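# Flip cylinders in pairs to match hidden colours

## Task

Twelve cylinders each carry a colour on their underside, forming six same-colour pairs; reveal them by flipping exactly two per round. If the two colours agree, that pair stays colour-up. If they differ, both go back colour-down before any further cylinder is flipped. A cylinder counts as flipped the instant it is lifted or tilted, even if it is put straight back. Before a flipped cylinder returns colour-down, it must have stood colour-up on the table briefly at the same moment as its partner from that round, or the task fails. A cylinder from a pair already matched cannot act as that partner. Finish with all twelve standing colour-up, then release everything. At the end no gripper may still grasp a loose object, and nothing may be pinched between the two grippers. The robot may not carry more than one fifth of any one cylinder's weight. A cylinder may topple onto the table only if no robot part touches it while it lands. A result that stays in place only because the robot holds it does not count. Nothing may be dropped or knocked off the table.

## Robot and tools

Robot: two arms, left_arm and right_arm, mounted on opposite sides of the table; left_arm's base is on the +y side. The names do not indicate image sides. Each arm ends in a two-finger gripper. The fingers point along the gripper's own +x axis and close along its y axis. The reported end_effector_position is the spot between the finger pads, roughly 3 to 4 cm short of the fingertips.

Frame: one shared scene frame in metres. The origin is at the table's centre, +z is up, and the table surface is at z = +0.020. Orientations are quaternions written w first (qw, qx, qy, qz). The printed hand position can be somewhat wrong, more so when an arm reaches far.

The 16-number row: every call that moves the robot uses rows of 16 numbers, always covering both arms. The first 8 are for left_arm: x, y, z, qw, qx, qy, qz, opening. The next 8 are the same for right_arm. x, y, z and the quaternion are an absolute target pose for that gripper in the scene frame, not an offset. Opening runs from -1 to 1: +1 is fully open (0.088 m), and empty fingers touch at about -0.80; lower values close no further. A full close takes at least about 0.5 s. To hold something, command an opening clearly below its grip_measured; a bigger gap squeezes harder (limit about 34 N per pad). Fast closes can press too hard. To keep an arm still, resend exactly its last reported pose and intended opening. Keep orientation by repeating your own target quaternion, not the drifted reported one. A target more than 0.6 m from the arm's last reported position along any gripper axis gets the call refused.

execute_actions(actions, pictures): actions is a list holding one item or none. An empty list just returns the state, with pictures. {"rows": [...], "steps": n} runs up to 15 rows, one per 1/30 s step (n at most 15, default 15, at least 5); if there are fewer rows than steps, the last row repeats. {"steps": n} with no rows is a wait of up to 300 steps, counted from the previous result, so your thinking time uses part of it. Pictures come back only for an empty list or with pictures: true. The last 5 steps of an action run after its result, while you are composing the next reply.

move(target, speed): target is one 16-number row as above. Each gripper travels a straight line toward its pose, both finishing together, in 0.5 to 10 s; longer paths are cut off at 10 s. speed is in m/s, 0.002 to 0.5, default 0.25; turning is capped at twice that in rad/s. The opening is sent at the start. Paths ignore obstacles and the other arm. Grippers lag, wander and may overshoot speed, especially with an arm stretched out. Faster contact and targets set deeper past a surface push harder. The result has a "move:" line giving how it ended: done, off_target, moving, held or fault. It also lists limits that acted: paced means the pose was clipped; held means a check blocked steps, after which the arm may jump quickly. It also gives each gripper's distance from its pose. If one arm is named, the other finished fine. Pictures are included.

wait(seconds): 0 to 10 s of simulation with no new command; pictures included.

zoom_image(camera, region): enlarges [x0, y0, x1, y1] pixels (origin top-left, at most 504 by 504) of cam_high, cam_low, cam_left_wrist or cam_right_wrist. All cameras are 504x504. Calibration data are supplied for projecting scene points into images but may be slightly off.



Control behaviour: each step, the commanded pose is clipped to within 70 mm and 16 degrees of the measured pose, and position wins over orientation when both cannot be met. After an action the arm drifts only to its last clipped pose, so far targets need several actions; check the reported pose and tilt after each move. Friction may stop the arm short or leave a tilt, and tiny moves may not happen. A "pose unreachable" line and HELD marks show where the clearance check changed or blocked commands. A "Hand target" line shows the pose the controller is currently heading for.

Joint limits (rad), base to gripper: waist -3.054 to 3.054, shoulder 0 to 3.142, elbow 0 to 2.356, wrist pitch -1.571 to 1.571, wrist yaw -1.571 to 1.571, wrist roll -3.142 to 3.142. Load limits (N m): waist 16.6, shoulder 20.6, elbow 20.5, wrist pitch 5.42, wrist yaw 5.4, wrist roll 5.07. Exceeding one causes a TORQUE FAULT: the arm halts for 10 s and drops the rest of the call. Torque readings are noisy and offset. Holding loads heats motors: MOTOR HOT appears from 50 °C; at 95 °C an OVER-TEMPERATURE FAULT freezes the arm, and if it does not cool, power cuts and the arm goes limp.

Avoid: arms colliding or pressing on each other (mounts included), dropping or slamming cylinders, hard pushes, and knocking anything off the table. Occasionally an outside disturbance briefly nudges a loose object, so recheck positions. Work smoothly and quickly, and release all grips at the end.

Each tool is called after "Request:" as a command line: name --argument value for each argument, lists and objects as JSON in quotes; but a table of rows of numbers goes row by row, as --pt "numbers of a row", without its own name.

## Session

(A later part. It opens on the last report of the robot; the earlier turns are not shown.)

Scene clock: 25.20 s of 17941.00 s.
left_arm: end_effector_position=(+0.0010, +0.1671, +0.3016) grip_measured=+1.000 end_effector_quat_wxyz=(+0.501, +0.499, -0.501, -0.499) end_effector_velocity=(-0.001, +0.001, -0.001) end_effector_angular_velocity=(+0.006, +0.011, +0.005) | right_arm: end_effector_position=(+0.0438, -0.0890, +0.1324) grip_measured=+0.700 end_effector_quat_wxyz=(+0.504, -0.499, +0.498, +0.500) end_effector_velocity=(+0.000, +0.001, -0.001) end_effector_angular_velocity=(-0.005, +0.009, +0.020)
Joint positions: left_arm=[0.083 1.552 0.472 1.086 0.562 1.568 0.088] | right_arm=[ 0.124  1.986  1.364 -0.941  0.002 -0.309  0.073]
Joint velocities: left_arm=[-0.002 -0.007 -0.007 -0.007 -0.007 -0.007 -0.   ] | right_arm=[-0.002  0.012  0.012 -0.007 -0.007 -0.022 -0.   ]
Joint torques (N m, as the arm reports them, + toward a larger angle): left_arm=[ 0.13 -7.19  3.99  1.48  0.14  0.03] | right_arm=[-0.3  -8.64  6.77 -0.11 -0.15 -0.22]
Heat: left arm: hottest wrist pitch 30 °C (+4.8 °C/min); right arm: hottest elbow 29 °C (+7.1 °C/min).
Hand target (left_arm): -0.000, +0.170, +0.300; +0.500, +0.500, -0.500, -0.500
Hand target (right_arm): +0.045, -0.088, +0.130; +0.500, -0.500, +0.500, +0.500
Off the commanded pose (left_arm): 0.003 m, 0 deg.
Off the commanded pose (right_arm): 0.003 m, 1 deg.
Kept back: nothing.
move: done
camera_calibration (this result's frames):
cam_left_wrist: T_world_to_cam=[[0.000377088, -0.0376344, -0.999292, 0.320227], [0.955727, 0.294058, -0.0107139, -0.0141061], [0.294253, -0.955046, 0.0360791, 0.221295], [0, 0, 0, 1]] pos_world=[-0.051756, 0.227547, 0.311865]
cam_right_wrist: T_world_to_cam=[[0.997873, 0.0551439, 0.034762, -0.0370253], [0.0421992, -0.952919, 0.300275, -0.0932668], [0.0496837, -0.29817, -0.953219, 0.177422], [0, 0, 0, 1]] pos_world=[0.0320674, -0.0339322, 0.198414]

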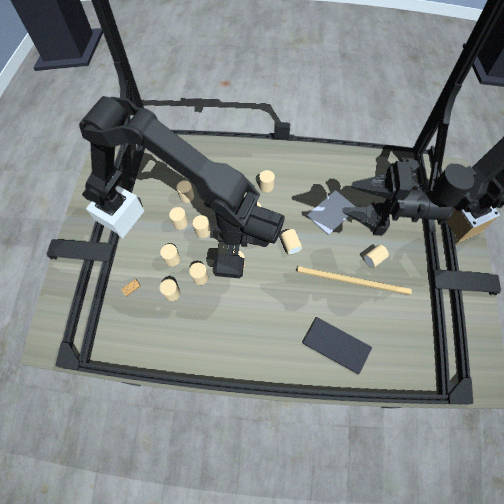

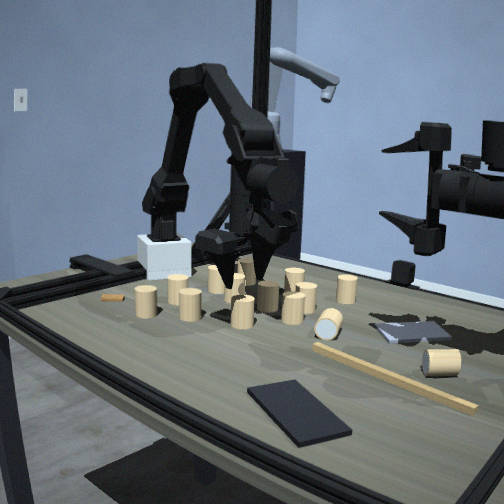

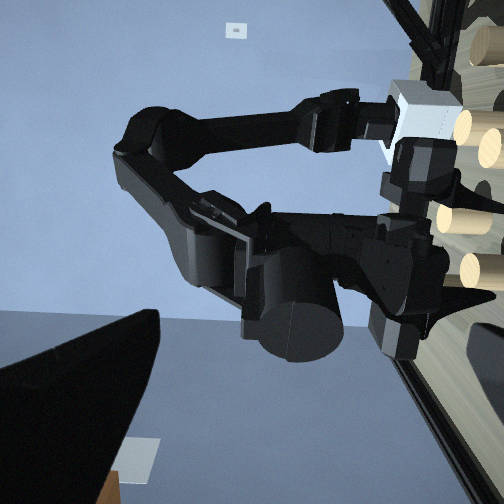

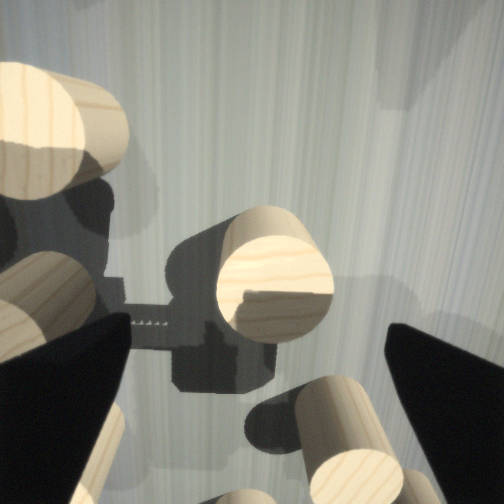

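Request:
move --target '[0,0.17,0.3,0.5,0.5,-0.5,-0.5,1,0.048,-0.088,0.078,0.5,-0.5,0.5,0.5,0.7]' --speed 0.08

Request:
move --target '[0,0.17,0.3,0.5,0.5,-0.5,-0.5,1,0.048,-0.088,0.078,0.5,-0.5,0.5,0.5,-0.4]'

Request:
move --target '[0,0.17,0.3,0.5,0.5,-0.5,-0.5,1,0.04,-0.1,0.17,0.5,-0.5,0.5,0.5,-0.4]'

Request:
move --target '[0,0.14,0.3,0.5,0.5,-0.5,-0.5,1,0.0,-0.05,0.3,0.707,0,0,0.707,-0.4]' --speed 0.4

Scene clock: 26.70 s of 17941.00 s.
left_arm: end_effector_position=(+0.0010, +0.1671, +0.3016) grip_measured=+1.000 end_effector_quat_wxyz=(+0.501, +0.499, -0.501, -0.499) end_effector_velocity=(-0.002, +0.000, -0.001) end_effector_angular_velocity=(+0.006, +0.011, -0.010) | right_arm: end_effector_position=(+0.0482, -0.0848, +0.0850) grip_measured=+0.700 end_effector_quat_wxyz=(+0.507, -0.497, +0.495, +0.502) end_effector_velocity=(-0.000, -0.000, +0.001) end_effector_angular_velocity=(-0.000, +0.008, +0.005)
Joint positions: left_arm=[0.083 1.552 0.472 1.086 0.562 1.568 0.088] | right_arm=[ 0.116  2.077  1.292 -0.767  0.002 -0.318  0.073]
Joint velocities: left_arm=[-0.002 -0.002 -0.002 -0.007  0.007 -0.007 -0.   ] | right_arm=[-0.002 -0.002  0.002 -0.007 -0.007 -0.007 -0.   ]
Joint torques (N m, as the arm reports them, + toward a larger angle): left_arm=[ 0.26 -7.04  3.85  1.54  0.16  0.06] | right_arm=[-0.31 -8.8   4.01  0.28 -0.14 -0.22]
Heat: left arm: hottest wrist pitch 30 °C (+4.5 °C/min); right arm: hottest elbow 29 °C (+6.7 °C/min).
Hand target (left_arm): +0.000, +0.170, +0.300; +0.500, +0.500, -0.500, -0.500
Hand target (right_arm): +0.048, -0.089, +0.078; +0.500, -0.500, +0.500, +0.500
Off the commanded pose (left_arm): 0.003 m, 0 deg.
Off the commanded pose (right_arm): 0.008 m, 1 deg.
Kept back: nothing.
move: done
camera_calibration (this result's frames):
cam_left_wrist: T_world_to_cam=[[0.000364413, -0.0376335, -0.999292, 0.320227], [0.955839, 0.293694, -0.010712, -0.013991], [0.293889, -0.955158, 0.0360786, 0.221331], [0, 0, 0, 1]] pos_world=[-0.0517903, 0.227567, 0.311865]
cam_right_wrist: T_world_to_cam=[[0.997735, 0.0551806, 0.038458, -0.0403368], [0.04162, -0.955677, 0.291462, -0.0746982], [0.0528365, -0.289201, -0.955809, 0.13403], [0, 0, 0, 1]] pos_world=[0.0362727, -0.0304, 0.15143]

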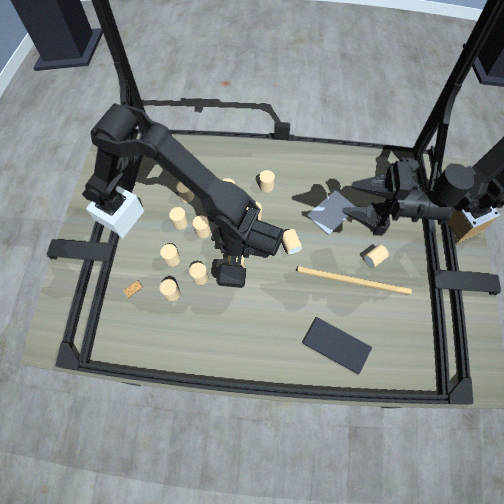

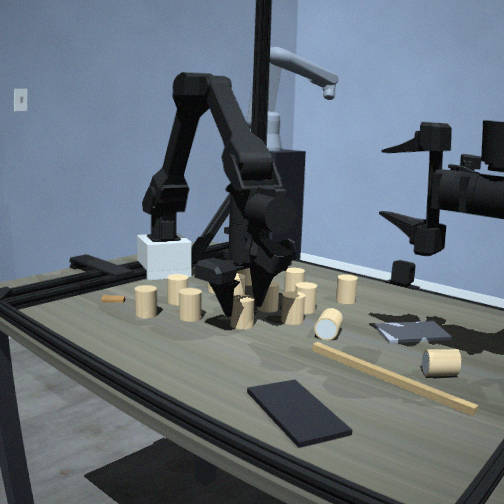

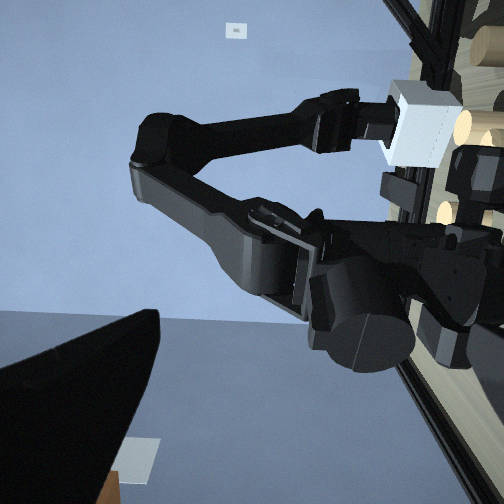

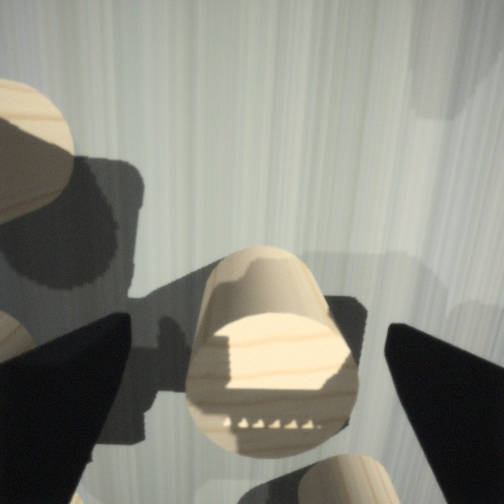

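Scene clock: 27.40 s of 17941.00 s.
left_arm: end_effector_position=(+0.0010, +0.1671, +0.3016) grip_measured=+1.000 end_effector_quat_wxyz=(+0.501, +0.499, -0.501, -0.499) end_effector_velocity=(-0.000, +0.000, -0.001) end_effector_angular_velocity=(+0.006, +0.011, +0.005) | right_arm: end_effector_position=(+0.0482, -0.0848, +0.0848) grip_measured=+0.022 end_effector_quat_wxyz=(+0.506, -0.497, +0.495, +0.502) end_effector_velocity=(+0.000, +0.002, +0.002) end_effector_angular_velocity=(+0.014, +0.003, +0.005)
Joint positions: left_arm=[0.083 1.552 0.472 1.086 0.562 1.568 0.088] | right_arm=[ 0.116  2.077  1.292 -0.767  0.001 -0.318  0.04 ]
Joint velocities: left_arm=[-0.002 -0.002 -0.002 -0.007 -0.007 -0.007 -0.   ] | right_arm=[-0.002 -0.007 -0.002  0.007 -0.007 -0.007 -0.   ]
Joint torques (N m, as the arm reports them, + toward a larger angle): left_arm=[ 0.22 -6.95  3.79  1.47  0.16  0.03] | right_arm=[-0.35 -8.66  4.34  0.34 -0.1  -0.22]
Heat: left arm: hottest wrist pitch 30 °C (+4.4 °C/min); right arm: hottest elbow 29 °C (+6.6 °C/min).
Hand target (left_arm): +0.000, +0.170, +0.300; +0.500, +0.500, -0.500, -0.500
Hand target (right_arm): +0.048, -0.088, +0.078; +0.500, -0.500, +0.500, +0.500
Off the commanded pose (left_arm): 0.003 m, 0 deg.
Off the commanded pose (right_arm): 0.008 m, 1 deg.
Kept back: nothing.
move: done
camera_calibration (this result's frames):
cam_left_wrist: T_world_to_cam=[[0.000364413, -0.0376335, -0.999292, 0.320227], [0.955839, 0.293694, -0.010712, -0.013991], [0.293889, -0.955158, 0.0360786, 0.221331], [0, 0, 0, 1]] pos_world=[-0.0517903, 0.227567, 0.311865]
cam_right_wrist: T_world_to_cam=[[0.997767, 0.055199, 0.0376152, -0.0402672], [0.0418773, -0.95564, 0.291546, -0.0747249], [0.0520396, -0.28932, -0.955817, 0.133917], [0, 0, 0, 1]] pos_world=[0.0363376, -0.0304427, 0.1513]

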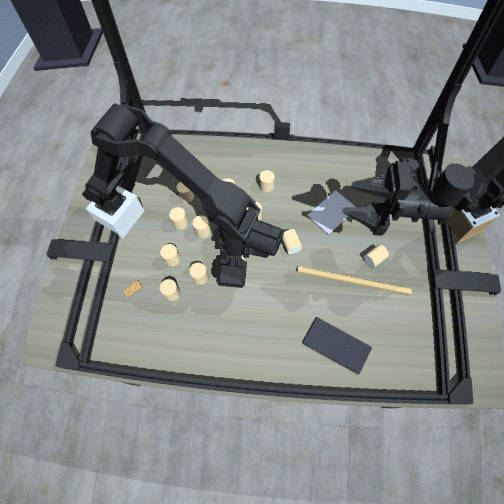

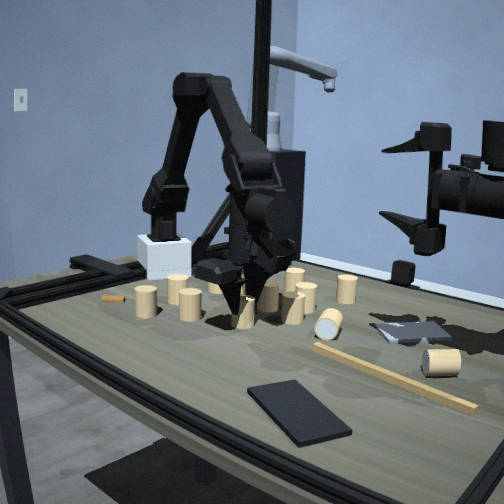

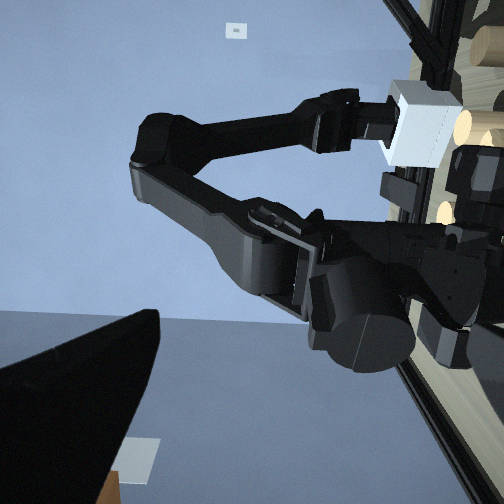

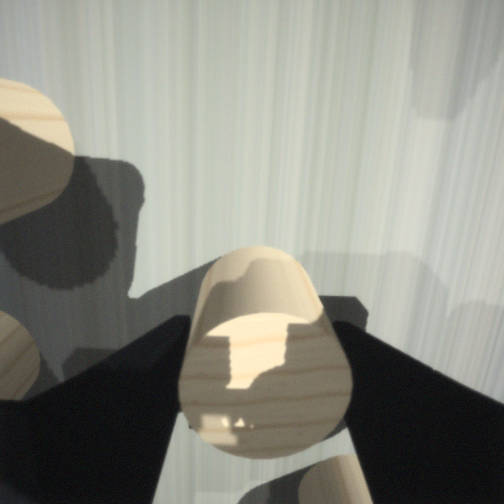

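Scene clock: 28.33 s of 17941.00 s.
left_arm: end_effector_position=(+0.0009, +0.1672, +0.3016) grip_measured=+1.000 end_effector_quat_wxyz=(+0.501, +0.499, -0.501, -0.499) end_effector_velocity=(-0.000, +0.000, -0.001) end_effector_angular_velocity=(+0.006, +0.026, +0.005) | right_arm: end_effector_position=(+0.0407, -0.1018, +0.1637) grip_measured=+0.023 end_effector_quat_wxyz=(+0.494, -0.503, +0.504, +0.498) end_effector_velocity=(-0.000, -0.008, +0.004) end_effector_angular_velocity=(-0.037, +0.005, +0.005)
Joint positions: left_arm=[0.083 1.552 0.471 1.086 0.562 1.568 0.088] | right_arm=[ 0.121  1.919  1.401 -1.069  0.001 -0.318  0.04 ]
Joint velocities: left_arm=[-0.002 -0.002 -0.002 -0.007 -0.007 -0.022 -0.   ] | right_arm=[-0.002 -0.002  0.012 -0.051  0.007 -0.007 -0.   ]
Joint torques (N m, as the arm reports them, + toward a larger angle): left_arm=[ 0.13 -7.18  4.1   1.52  0.07  0.05] | right_arm=[  0.29 -11.33   6.98  -0.14  -0.11   0.17]
Heat: left arm: hottest wrist pitch 30 °C (+4.2 °C/min); right arm: hottest elbow 29 °C (+6.4 °C/min).
Hand target (left_arm): -0.000, +0.170, +0.300; +0.500, +0.500, -0.500, -0.500
Hand target (right_arm): +0.040, -0.099, +0.170; +0.500, -0.500, +0.500, +0.500
Off the commanded pose (left_arm): 0.003 m, 0 deg.
Off the commanded pose (right_arm): 0.007 m, 1 deg.
Kept back: nothing.
move: done
camera_calibration (this result's frames):
cam_left_wrist: T_world_to_cam=[[0.000364413, -0.0376335, -0.999292, 0.320228], [0.955839, 0.293694, -0.010712, -0.0139648], [0.293889, -0.955158, 0.0360786, 0.221428], [0, 0, 0, 1]] pos_world=[-0.051844, 0.227652, 0.311863]
cam_right_wrist: T_world_to_cam=[[0.997821, 0.06115, 0.0247826, -0.0321129], [0.0499603, -0.945562, 0.321584, -0.117786], [0.0430983, -0.319645, -0.946557, 0.200581], [0, 0, 0, 1]] pos_world=[0.0292829, -0.0452957, 0.228535]

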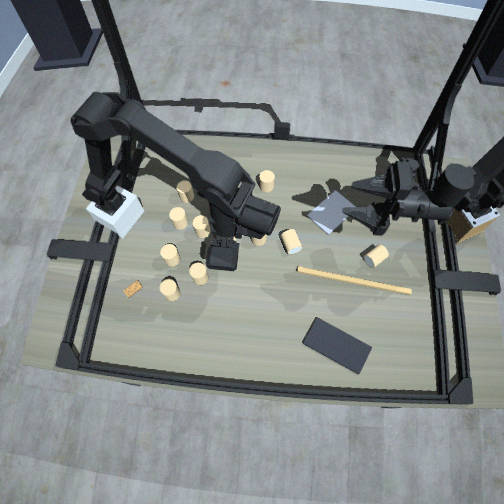

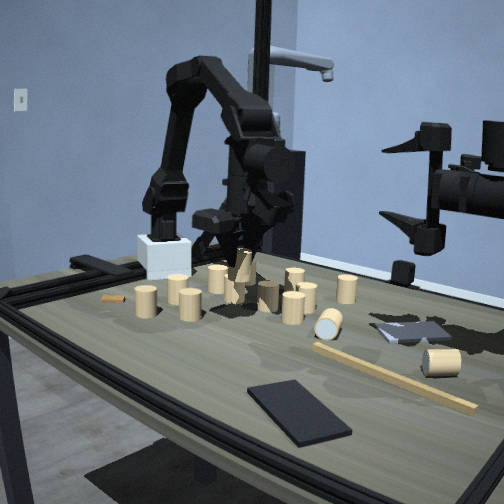

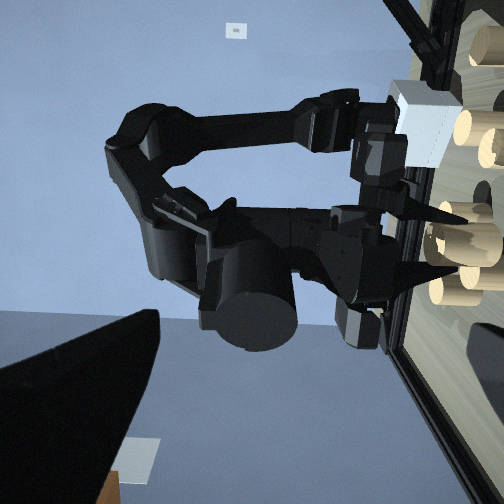

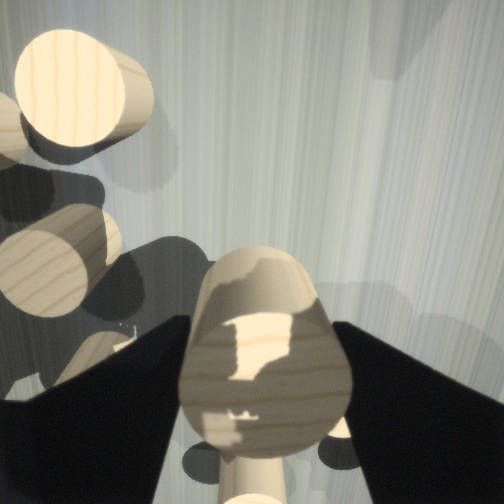

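Scene clock: 30.97 s of 17941.00 s.
left_arm: end_effector_position=(-0.0007, +0.1429, +0.3010) grip_measured=+1.000 end_effector_quat_wxyz=(+0.501, +0.499, -0.501, -0.499) end_effector_velocity=(+0.000, -0.001, +0.000) end_effector_angular_velocity=(+0.002, -0.006, +0.005) | right_arm: end_effector_position=(+0.0012, -0.0485, +0.3044) grip_measured=+0.023 end_effector_quat_wxyz=(+0.711, -0.002, -0.009, +0.703) end_effector_velocity=(+0.002, -0.001, +0.001) end_effector_angular_velocity=(+0.012, -0.011, -0.010)
Joint positions: left_arm=[0.03  1.627 0.547 1.084 0.509 1.568 0.088] | right_arm=[ 0.156  1.431  0.492  0.95  -0.27  -0.012  0.04 ]
Joint velocities: left_arm=[-0.002 -0.002  0.002 -0.007 -0.007  0.007 -0.   ] | right_arm=[-0.002  0.002 -0.007  0.022  0.007 -0.007 -0.   ]
Joint torques (N m, as the arm reports them, + toward a larger angle): left_arm=[-0.12 -5.25  6.01  1.43 -0.07  0.01] | right_arm=[ 0.26 -5.23  5.06  1.65  0.04  0.19]
Heat: left arm: hottest wrist pitch 30 °C (+3.9 °C/min); right arm: hottest elbow 29 °C (+5.8 °C/min).
Hand target (left_arm): -0.000, +0.140, +0.300; +0.500, +0.500, -0.500, -0.500
Hand target (right_arm): +0.000, -0.049, +0.299; +0.711, -0.002, -0.002, +0.703
Off the commanded pose (left_arm): 0.003 m, 0 deg.
Off the commanded pose (right_arm): 0.005 m, 1 deg.
Kept back: nothing.
move: done
camera_calibration (this result's frames):
cam_left_wrist: T_world_to_cam=[[-0.0000494686, -0.036776, -0.999324, 0.318621], [0.955835, 0.293704, -0.0108559, -0.00519556], [0.293905, -0.955189, 0.0351373, 0.199033], [0, 0, 0, 1]] pos_world=[-0.053515, 0.203358, 0.311355]
cam_right_wrist: T_world_to_cam=[[0.996486, -0.0409596, 0.0730646, -0.0190418], [0.0576276, -0.297793, -0.95289, 0.308667], [0.0607881, 0.953751, -0.294386, 0.215703], [0, 0, 0, 1]] pos_world=[-0.011925, -0.114588, 0.359017]

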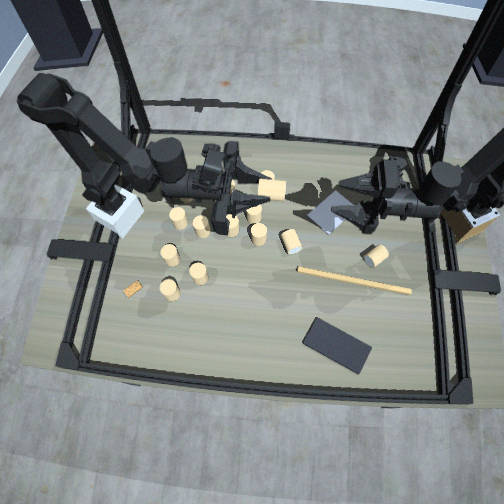

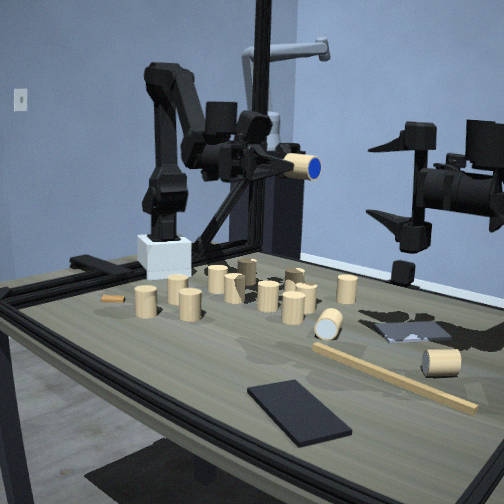

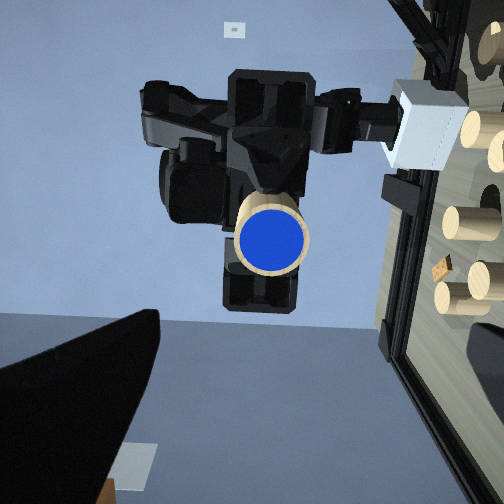

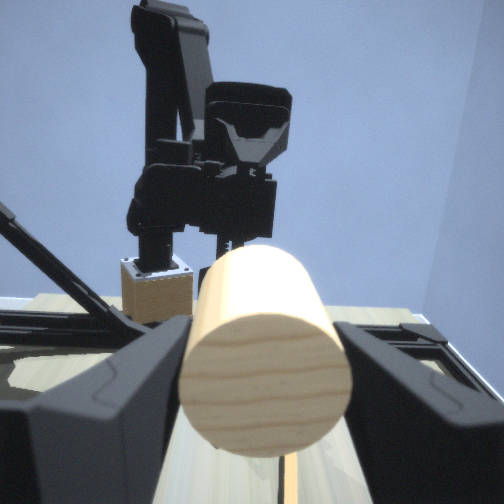

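Request:
move --target '[-0.001,0.02,0.306,0.5,0.5,-0.5,-0.5,0.8,0.0,-0.05,0.3,0.707,0,0,0.707,-0.4]' --speed 0.12

Scene clock: 32.73 s of 17941.00 s.
left_arm: end_effector_position=(-0.0014, +0.0238, +0.3094) grip_measured=+0.800 end_effector_quat_wxyz=(+0.502, +0.498, -0.502, -0.498) end_effector_velocity=(-0.002, -0.003, -0.000) end_effector_angular_velocity=(+0.002, -0.006, +0.000) | right_arm: end_effector_position=(-0.0002, -0.0486, +0.3043) grip_measured=+0.023 end_effector_quat_wxyz=(+0.707, +0.001, -0.007, +0.707) end_effector_velocity=(-0.000, -0.001, -0.004) end_effector_angular_velocity=(-0.012, -0.004, -0.005)
Joint positions: left_arm=[-0.125  1.951  1.014  0.944  0.354  1.568  0.078] | right_arm=[ 0.156  1.432  0.492  0.952 -0.281 -0.005  0.04 ]
Joint velocities: left_arm=[-0.007  0.007  0.012 -0.007 -0.007  0.007  0.   ] | right_arm=[ 0.002 -0.002 -0.007 -0.007  0.007 -0.007 -0.   ]
Joint torques (N m, as the arm reports them, + toward a larger angle): left_arm=[-0.34 -8.14  7.19  1.5  -0.06 -0.01] | right_arm=[-0.32 -6.08  5.03  1.27 -0.12  0.2 ]
Heat: left arm: hottest wrist pitch 30 °C (+3.7 °C/min); right arm: hottest elbow 29 °C (+5.5 °C/min).
Hand target (left_arm): -0.001, +0.020, +0.306; +0.500, +0.500, -0.500, -0.500
Hand target (right_arm): +0.000, -0.050, +0.300; +0.707, +0.000, +0.000, +0.707
Off the commanded pose (left_arm): 0.005 m, 0 deg.
Off the commanded pose (right_arm): 0.005 m, 1 deg.
Kept back: nothing.
move: done
camera_calibration (this result's frames):
cam_left_wrist: T_world_to_cam=[[0.000566704, -0.0402579, -0.999189, 0.322675], [0.955842, 0.293663, -0.0112898, 0.0306483], [0.29388, -0.955061, 0.0386467, 0.0841136], [0, 0, 0, 1]] pos_world=[-0.0541971, 0.0843236, 0.319509]
cam_right_wrist: T_world_to_cam=[[0.997314, -0.0306707, 0.066521, -0.0151664], [0.0544782, -0.296511, -0.953474, 0.308855], [0.0489679, 0.954537, -0.294043, 0.215773], [0, 0, 0, 1]] pos_world=[-0.0122661, -0.11485, 0.358941]

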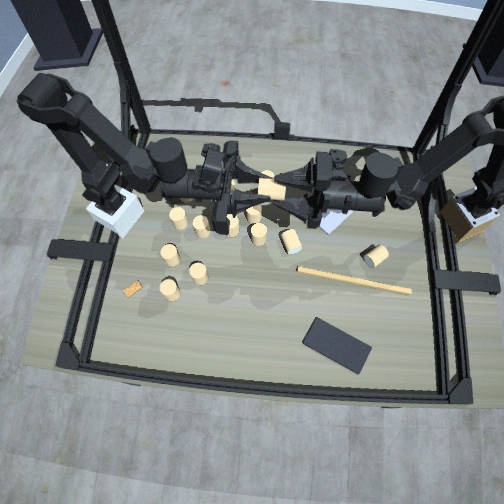

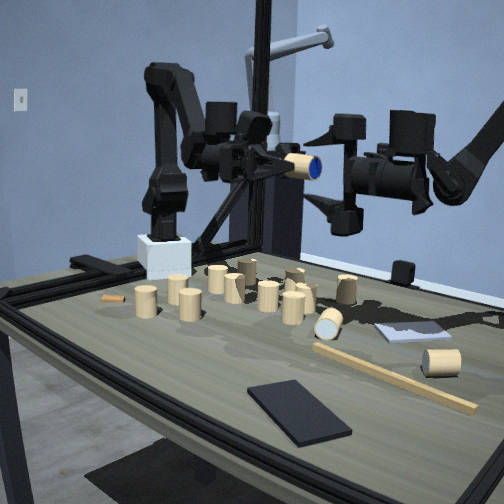

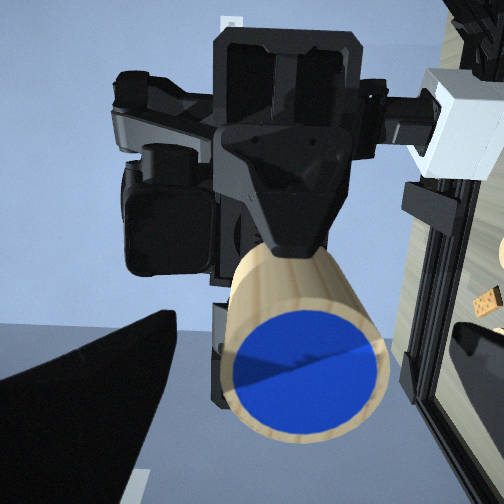

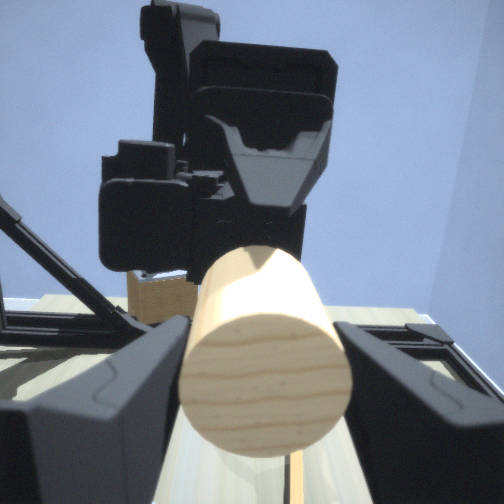

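Request:
move --target '[-0.003,0.015,0.307,0.5,0.5,-0.5,-0.5,0.8,0.0,-0.05,0.3,0.707,0,0,0.707,-0.4]' --speed 0.05

Request:
move --target '[-0.003,0.015,0.307,0.5,0.5,-0.5,-0.5,-0.4,0.0,-0.05,0.3,0.707,0,0,0.707,-0.4]'

Request:
move --target '[-0.003,0.015,0.307,0.5,0.5,-0.5,-0.5,-0.4,0.0,-0.05,0.3,0.707,0,0,0.707,0.7]'

Request:
move --target '[-0.003,0.08,0.307,0.5,0.5,-0.5,-0.5,-0.4,0.0,-0.12,0.3,0.707,0,0,0.707,0.7]'

Request:
move --target '[-0.08,0.28,0.16,0,-0.707,0,0.707,-0.4,0.089,-0.175,0.14,0.5,-0.5,0.5,0.5,0.7]' --speed 0.4

Scene clock: 33.87 s of 17941.00 s.
left_arm: end_effector_position=(-0.0031, +0.0186, +0.3107) grip_measured=+0.800 end_effector_quat_wxyz=(+0.502, +0.498, -0.502, -0.499) end_effector_velocity=(-0.003, +0.000, -0.001) end_effector_angular_velocity=(+0.007, +0.010, -0.010) | right_arm: end_effector_position=(-0.0002, -0.0486, +0.3043) grip_measured=+0.023 end_effector_quat_wxyz=(+0.707, +0.001, -0.007, +0.707) end_effector_velocity=(-0.000, -0.001, -0.005) end_effector_angular_velocity=(-0.021, -0.001, +0.005)
Joint positions: left_arm=[-0.134  1.96   1.036  0.931  0.346  1.568  0.078] | right_arm=[ 0.156  1.432  0.492  0.952 -0.281 -0.005  0.04 ]
Joint velocities: left_arm=[-0.002 -0.002 -0.002 -0.007  0.007 -0.007 -0.   ] | right_arm=[-0.002 -0.002 -0.002 -0.022 -0.007 -0.007  0.   ]
Joint torques (N m, as the arm reports them, + toward a larger angle): left_arm=[-0.23 -8.45  6.87  1.57 -0.09  0.08] | right_arm=[-0.27 -6.07  5.06  1.26 -0.12  0.18]
Heat: left arm: hottest wrist pitch 30 °C (+3.5 °C/min); right arm: hottest shoulder 29 °C (+5.3 °C/min).
Hand target (left_arm): -0.003, +0.015, +0.307; +0.500, +0.500, -0.500, -0.500
Hand target (right_arm): -0.000, -0.050, +0.300; +0.707, +0.000, -0.000, +0.707
Off the commanded pose (left_arm): 0.005 m, 0 deg.
Off the commanded pose (right_arm): 0.005 m, 1 deg.
Kept back: nothing.
move: done
camera_calibration (this result's frames):
cam_left_wrist: T_world_to_cam=[[0.000234236, -0.0395623, -0.999217, 0.323733], [0.955951, 0.293306, -0.0113889, 0.0338754], [0.293527, -0.9552, 0.0378883, 0.0798612], [0, 0, 0, 1]] pos_world=[-0.0559005, 0.0791551, 0.32084]
cam_right_wrist: T_world_to_cam=[[0.997314, -0.0306707, 0.066521, -0.0151664], [0.0544782, -0.296511, -0.953474, 0.308855], [0.0489679, 0.954537, -0.294043, 0.215773], [0, 0, 0, 1]] pos_world=[-0.0122661, -0.11485, 0.358941]

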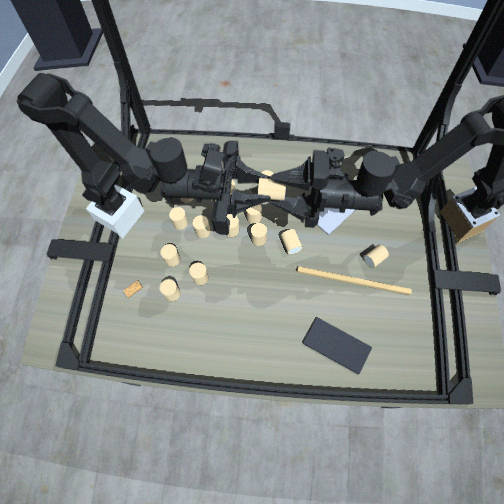

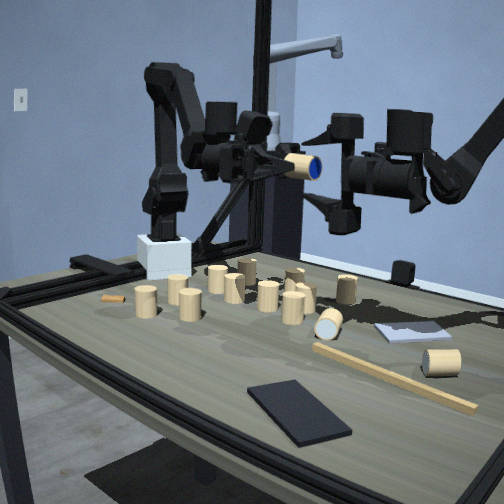

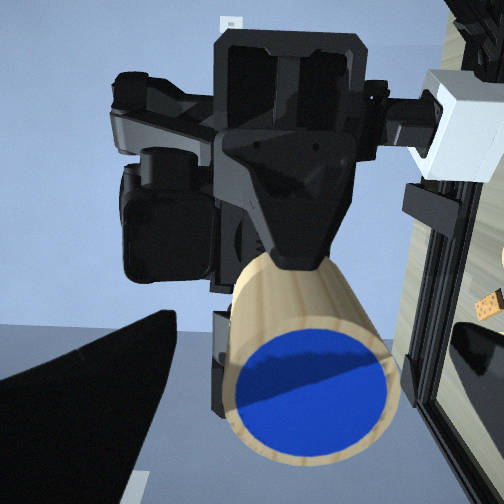

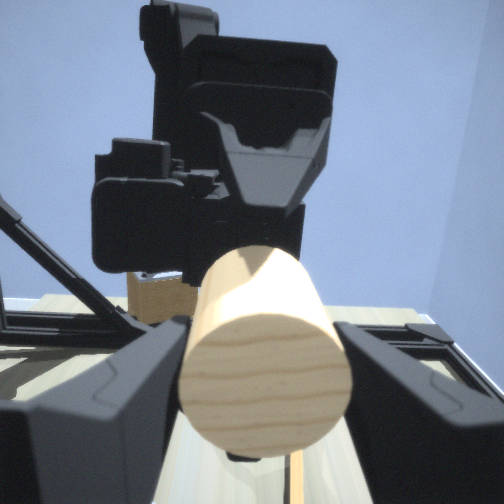

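Scene clock: 34.57 s of 17941.00 s.
left_arm: end_effector_position=(-0.0030, +0.0183, +0.3120) grip_measured=+0.021 end_effector_quat_wxyz=(+0.502, +0.498, -0.503, -0.497) end_effector_velocity=(-0.000, -0.000, +0.001) end_effector_angular_velocity=(+0.002, +0.008, +0.005) | right_arm: end_effector_position=(-0.0003, -0.0488, +0.3027) grip_measured=+0.023 end_effector_quat_wxyz=(+0.707, -0.000, -0.004, +0.707) end_effector_velocity=(-0.000, -0.001, -0.002) end_effector_angular_velocity=(-0.007, -0.005, +0.005)
Joint positions: left_arm=[-0.134  1.96   1.038  0.933  0.345  1.568  0.04 ] | right_arm=[ 0.156  1.432  0.49   0.948 -0.281 -0.005  0.04 ]
Joint velocities: left_arm=[-0.002 -0.002  0.002 -0.007 -0.007 -0.007 -0.   ] | right_arm=[-0.002 -0.002 -0.002 -0.007 -0.007 -0.007 -0.   ]
Joint torques (N m, as the arm reports them, + toward a larger angle): left_arm=[-0.15 -8.35  6.64  1.32 -0.08  0.03] | right_arm=[-0.25 -6.1   5.24  1.51 -0.11  0.16]
Heat: left arm: hottest wrist pitch 30 °C (+3.5 °C/min); right arm: hottest shoulder 29 °C (+5.2 °C/min).
Hand target (left_arm): -0.003, +0.015, +0.307; +0.500, +0.500, -0.500, -0.500
Hand target (right_arm): -0.000, -0.050, +0.300; +0.707, -0.000, +0.000, +0.707
Off the commanded pose (left_arm): 0.006 m, 1 deg.
Off the commanded pose (right_arm): 0.003 m, 0 deg.
Kept back: nothing.
move: done
camera_calibration (this result's frames):
cam_left_wrist: T_world_to_cam=[[0.00128444, -0.0435084, -0.999052, 0.325069], [0.955852, 0.293623, -0.0115583, 0.0338655], [0.293847, -0.954931, 0.0419647, 0.0781623], [0, 0, 0, 1]] pos_world=[-0.0557557, 0.0788391, 0.321872]
cam_right_wrist: T_world_to_cam=[[0.997486, -0.0299005, 0.0642543, -0.0142265], [0.0522595, -0.302078, -0.95185, 0.306467], [0.0478706, 0.952814, -0.299756, 0.217122], [0, 0, 0, 1]] pos_world=[-0.0122188, -0.114725, 0.357708]

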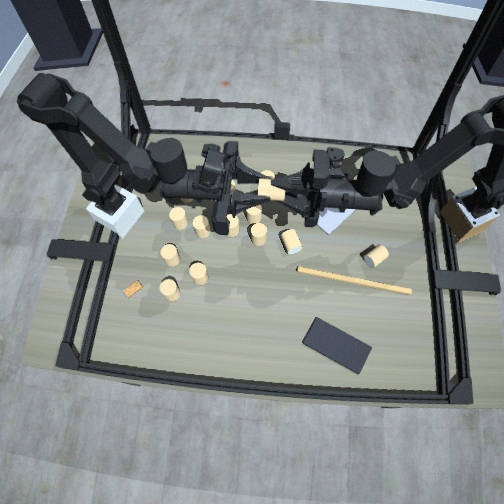

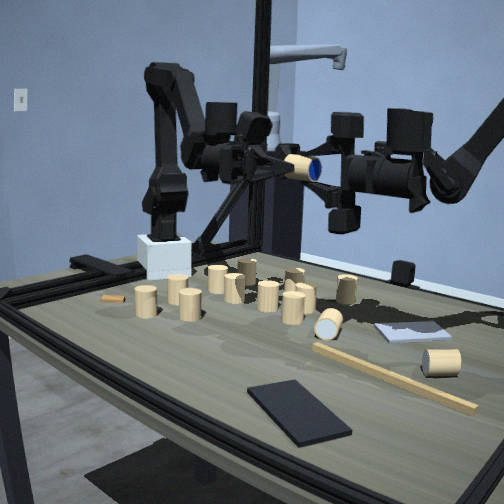

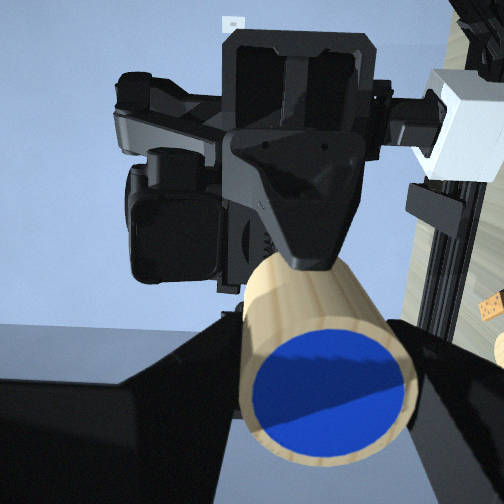

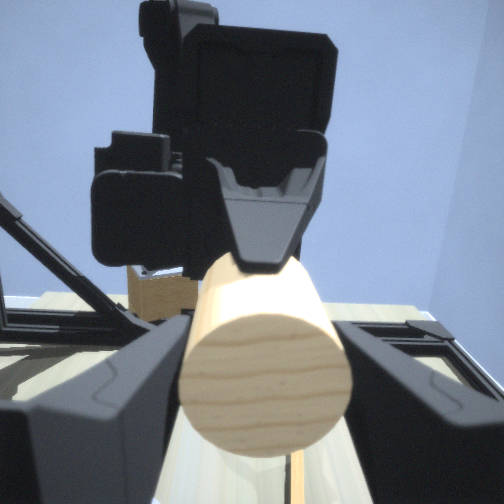

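Scene clock: 35.30 s of 17941.00 s.
left_arm: end_effector_position=(-0.0031, +0.0180, +0.3099) grip_measured=+0.020 end_effector_quat_wxyz=(+0.501, +0.499, -0.501, -0.499) end_effector_velocity=(+0.002, +0.000, -0.001) end_effector_angular_velocity=(-0.002, +0.007, +0.010) | right_arm: end_effector_position=(-0.0002, -0.0488, +0.3027) grip_measured=+0.698 end_effector_quat_wxyz=(+0.707, -0.000, -0.004, +0.707) end_effector_velocity=(-0.000, -0.001, -0.002) end_effector_angular_velocity=(-0.007, -0.020, +0.005)
Joint positions: left_arm=[-0.134  1.963  1.038  0.929  0.345  1.568  0.04 ] | right_arm=[ 0.155  1.432  0.49   0.948 -0.281 -0.005  0.073]
Joint velocities: left_arm=[ 0.002  0.002 -0.002  0.007 -0.007 -0.007 -0.   ] | right_arm=[-0.002 -0.002 -0.002 -0.007 -0.007 -0.022  0.001]
Joint torques (N m, as the arm reports them, + toward a larger angle): left_arm=[-0.62 -8.53  6.46  1.56 -0.1   0.02] | right_arm=[-0.28 -6.11  5.26  1.52 -0.11  0.16]
Heat: left arm: hottest wrist pitch 30 °C (+3.4 °C/min); right arm: hottest shoulder 29 °C (+5.1 °C/min).
Hand target (left_arm): -0.003, +0.015, +0.307; +0.500, +0.500, -0.500, -0.500
Hand target (right_arm): +0.000, -0.050, +0.300; +0.707, -0.000, -0.000, +0.707
Off the commanded pose (left_arm): 0.004 m, 0 deg.
Off the commanded pose (right_arm): 0.003 m, 0 deg.
Kept back: nothing.
move: done
camera_calibration (this result's frames):
cam_left_wrist: T_world_to_cam=[[-0.000922611, -0.0374105, -0.9993, 0.322871], [0.955938, 0.293329, -0.0118639, 0.034131], [0.293568, -0.955279, 0.0354915, 0.0800371], [0, 0, 0, 1]] pos_world=[-0.0558255, 0.078525, 0.320209]
cam_right_wrist: T_world_to_cam=[[0.997474, -0.0302811, 0.0642543, -0.0143923], [0.0521443, -0.302098, -0.95185, 0.30645], [0.0482341, 0.952796, -0.299756, 0.217138], [0, 0, 0, 1]] pos_world=[-0.0120972, -0.114746, 0.357708]

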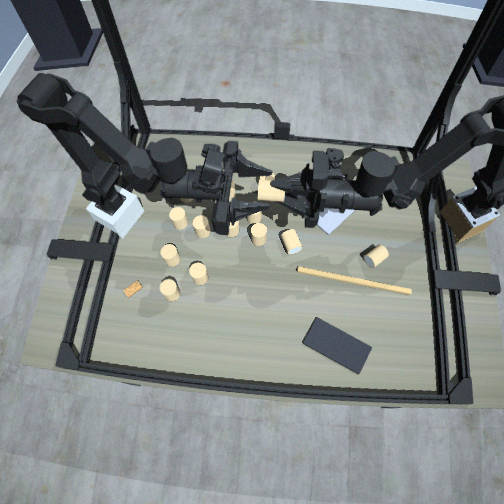

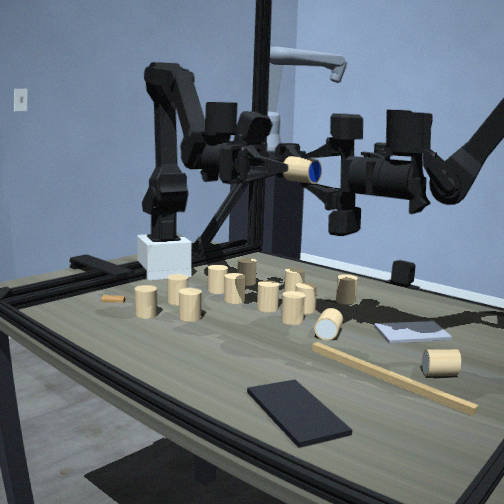

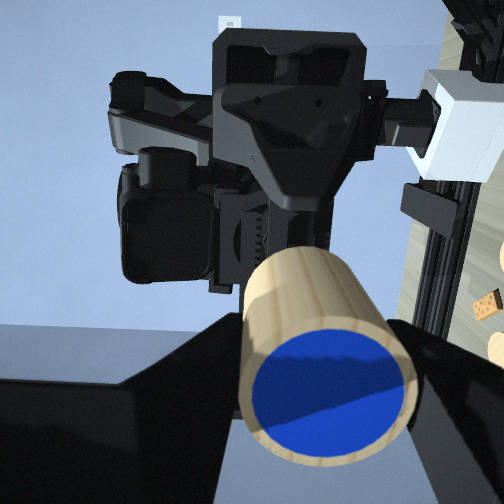

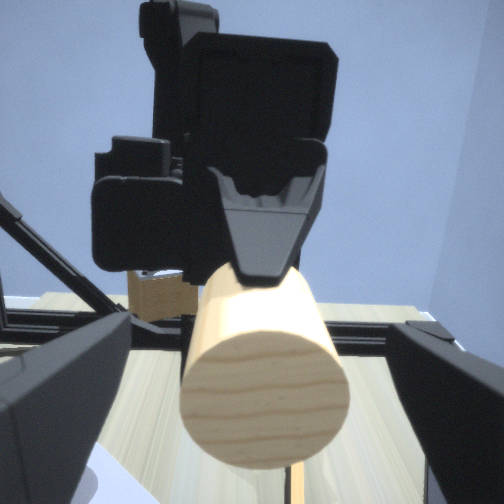

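Scene clock: 36.27 s of 17941.00 s.
left_arm: end_effector_position=(-0.0024, +0.0766, +0.3045) grip_measured=+0.019 end_effector_quat_wxyz=(+0.500, +0.500, -0.497, -0.503) end_effector_velocity=(+0.001, +0.003, -0.006) end_effector_angular_velocity=(+0.025, +0.018, +0.010) | right_arm: end_effector_position=(+0.0003, -0.1173, +0.3038) grip_measured=+0.700 end_effector_quat_wxyz=(+0.707, +0.001, -0.005, +0.707) end_effector_velocity=(+0.004, -0.004, -0.001) end_effector_angular_velocity=(-0.007, -0.004, -0.020)
Joint positions: left_arm=[-0.073  1.804  0.794  1.003  0.406  1.568  0.04 ] | right_arm=[ 0.046  1.095  0.286  0.818 -0.39  -0.003  0.073]
Joint velocities: left_arm=[ 0.002 -0.007 -0.012 -0.022 -0.007 -0.007 -0.   ] | right_arm=[-0.012 -0.022 -0.007 -0.022  0.007 -0.007 -0.   ]
Joint torques (N m, as the arm reports them, + toward a larger angle): left_arm=[  0.28 -10.25   4.31   1.82   0.2    0.03] | right_arm=[-0.34 -4.69  5.22  1.14 -0.11  0.18]
Heat: left arm: hottest wrist pitch 31 °C (+5.0 °C/min); right arm: hottest shoulder 29 °C (+5.0 °C/min).
Hand target (left_arm): -0.003, +0.080, +0.307; +0.500, +0.500, -0.500, -0.500
Hand target (right_arm): -0.000, -0.120, +0.300; +0.707, +0.001, +0.000, +0.707
Off the commanded pose (left_arm): 0.004 m, 0 deg.
Off the commanded pose (right_arm): 0.005 m, 1 deg.
Kept back: nothing.
move: done
camera_calibration (this result's frames):
cam_left_wrist: T_world_to_cam=[[-0.00501483, -0.0271562, -0.999619, 0.318982], [0.955663, 0.294184, -0.0127863, 0.0164117], [0.294419, -0.955363, 0.0244769, 0.139317], [0, 0, 0, 1]] pos_world=[-0.0551021, 0.136933, 0.31566]
cam_right_wrist: T_world_to_cam=[[0.99743, -0.030111, 0.0650101, -0.017253], [0.0530782, -0.298901, -0.952807, 0.287461], [0.0481216, 0.953809, -0.296535, 0.281795], [0, 0, 0, 1]] pos_world=[-0.0116097, -0.183376, 0.358578]

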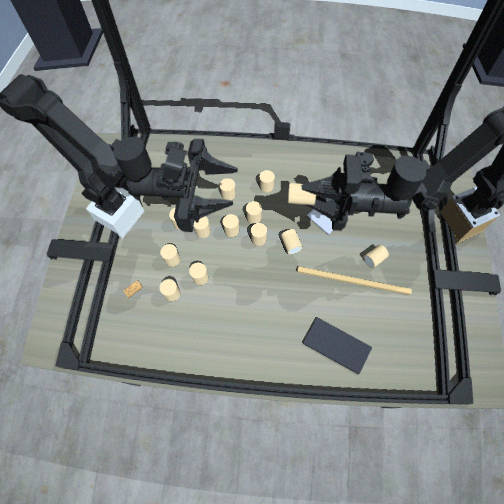

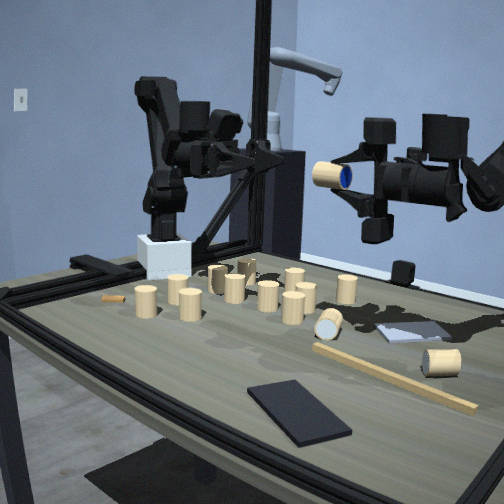

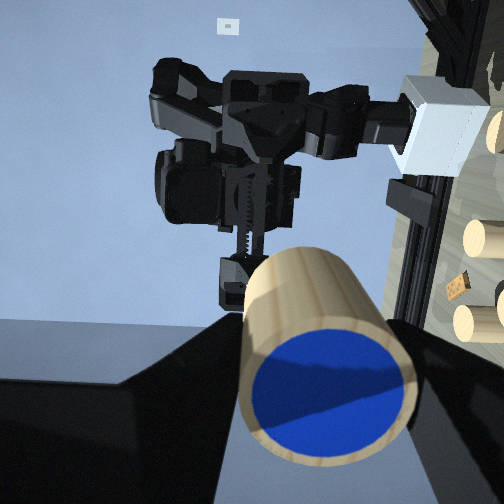

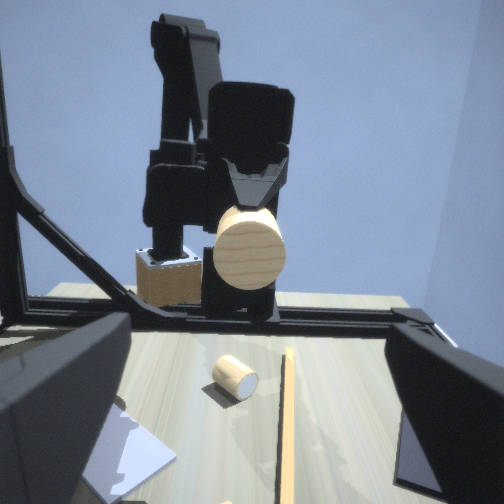

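Scene clock: 38.80 s of 17941.00 s.
left_arm: end_effector_position=(-0.0800, +0.2802, +0.1585) grip_measured=+0.017 end_effector_quat_wxyz=(+0.005, +0.704, +0.001, -0.711) end_effector_velocity=(+0.002, +0.002, -0.002) end_effector_angular_velocity=(+0.021, -0.018, +0.005) | right_arm: end_effector_position=(+0.0876, -0.1778, +0.1425) grip_measured=+0.700 end_effector_quat_wxyz=(+0.500, -0.497, +0.498, +0.505) end_effector_velocity=(-0.002, -0.005, -0.002) end_effector_angular_velocity=(-0.039, +0.015, +0.010)
Joint positions: left_arm=[-0.264  1.602  0.903 -0.868  0.011  1.778  0.04 ] | right_arm=[-0.115  1.752  1.096 -0.911 -0.01  -0.555  0.073]
Joint velocities: left_arm=[-0.002  0.012  0.002 -0.007 -0.022 -0.007 -0.   ] | right_arm=[ 0.002  0.017  0.012 -0.037  0.007 -0.007 -0.   ]
Joint torques (N m, as the arm reports them, + toward a larger angle): left_arm=[ 0.   -4.65  6.35  0.27 -0.07 -0.12] | right_arm=[ 0.3  -6.8   6.64 -0.08  0.01 -0.15]
Heat: left arm: hottest wrist pitch 31 °C (+4.6 °C/min); right arm: hottest elbow 30 °C (+6.2 °C/min).
Hand target (left_arm): -0.080, +0.278, +0.159; +0.004, +0.705, +0.002, -0.710
Hand target (right_arm): +0.088, -0.177, +0.141; +0.495, -0.501, +0.499, +0.504
Off the commanded pose (left_arm): 0.002 m, 1 deg.
Off the commanded pose (right_arm): 0.004 m, 1 deg.
Kept back: nothing.
move: done
camera_calibration (this result's frames):
cam_left_wrist: T_world_to_cam=[[-0.00769556, 0.999195, -0.039362, -0.261835], [0.958612, 0.0185751, 0.284109, 0.0592542], [0.284612, -0.0355465, -0.957984, 0.257476], [0, 0, 0, 1]] pos_world=[-0.132097, 0.269676, 0.219517]
cam_right_wrist: T_world_to_cam=[[0.997764, 0.0624027, 0.0239227, -0.0733525], [0.0524539, -0.953038, 0.298274, -0.183448], [0.0414123, -0.296353, -0.95418, 0.159521], [0, 0, 0, 1]] pos_world=[0.0762049, -0.122981, 0.208684]

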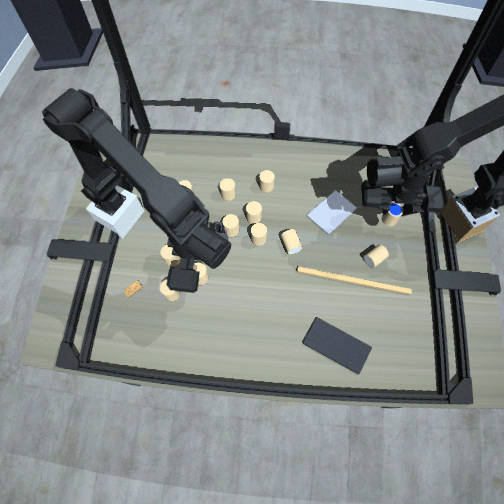

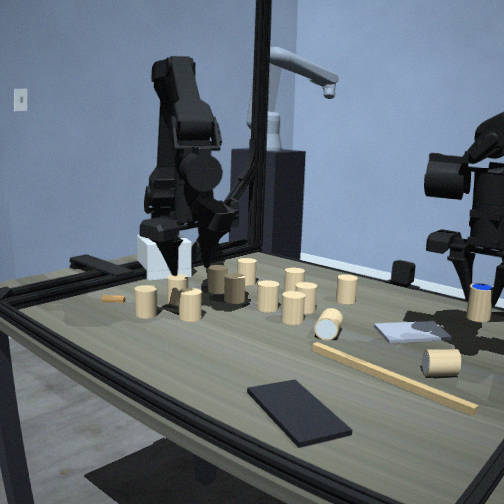

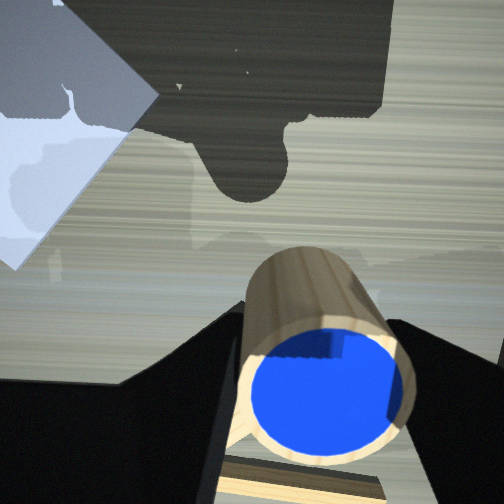

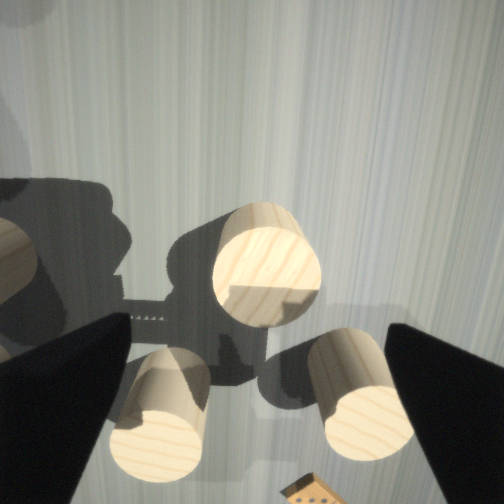

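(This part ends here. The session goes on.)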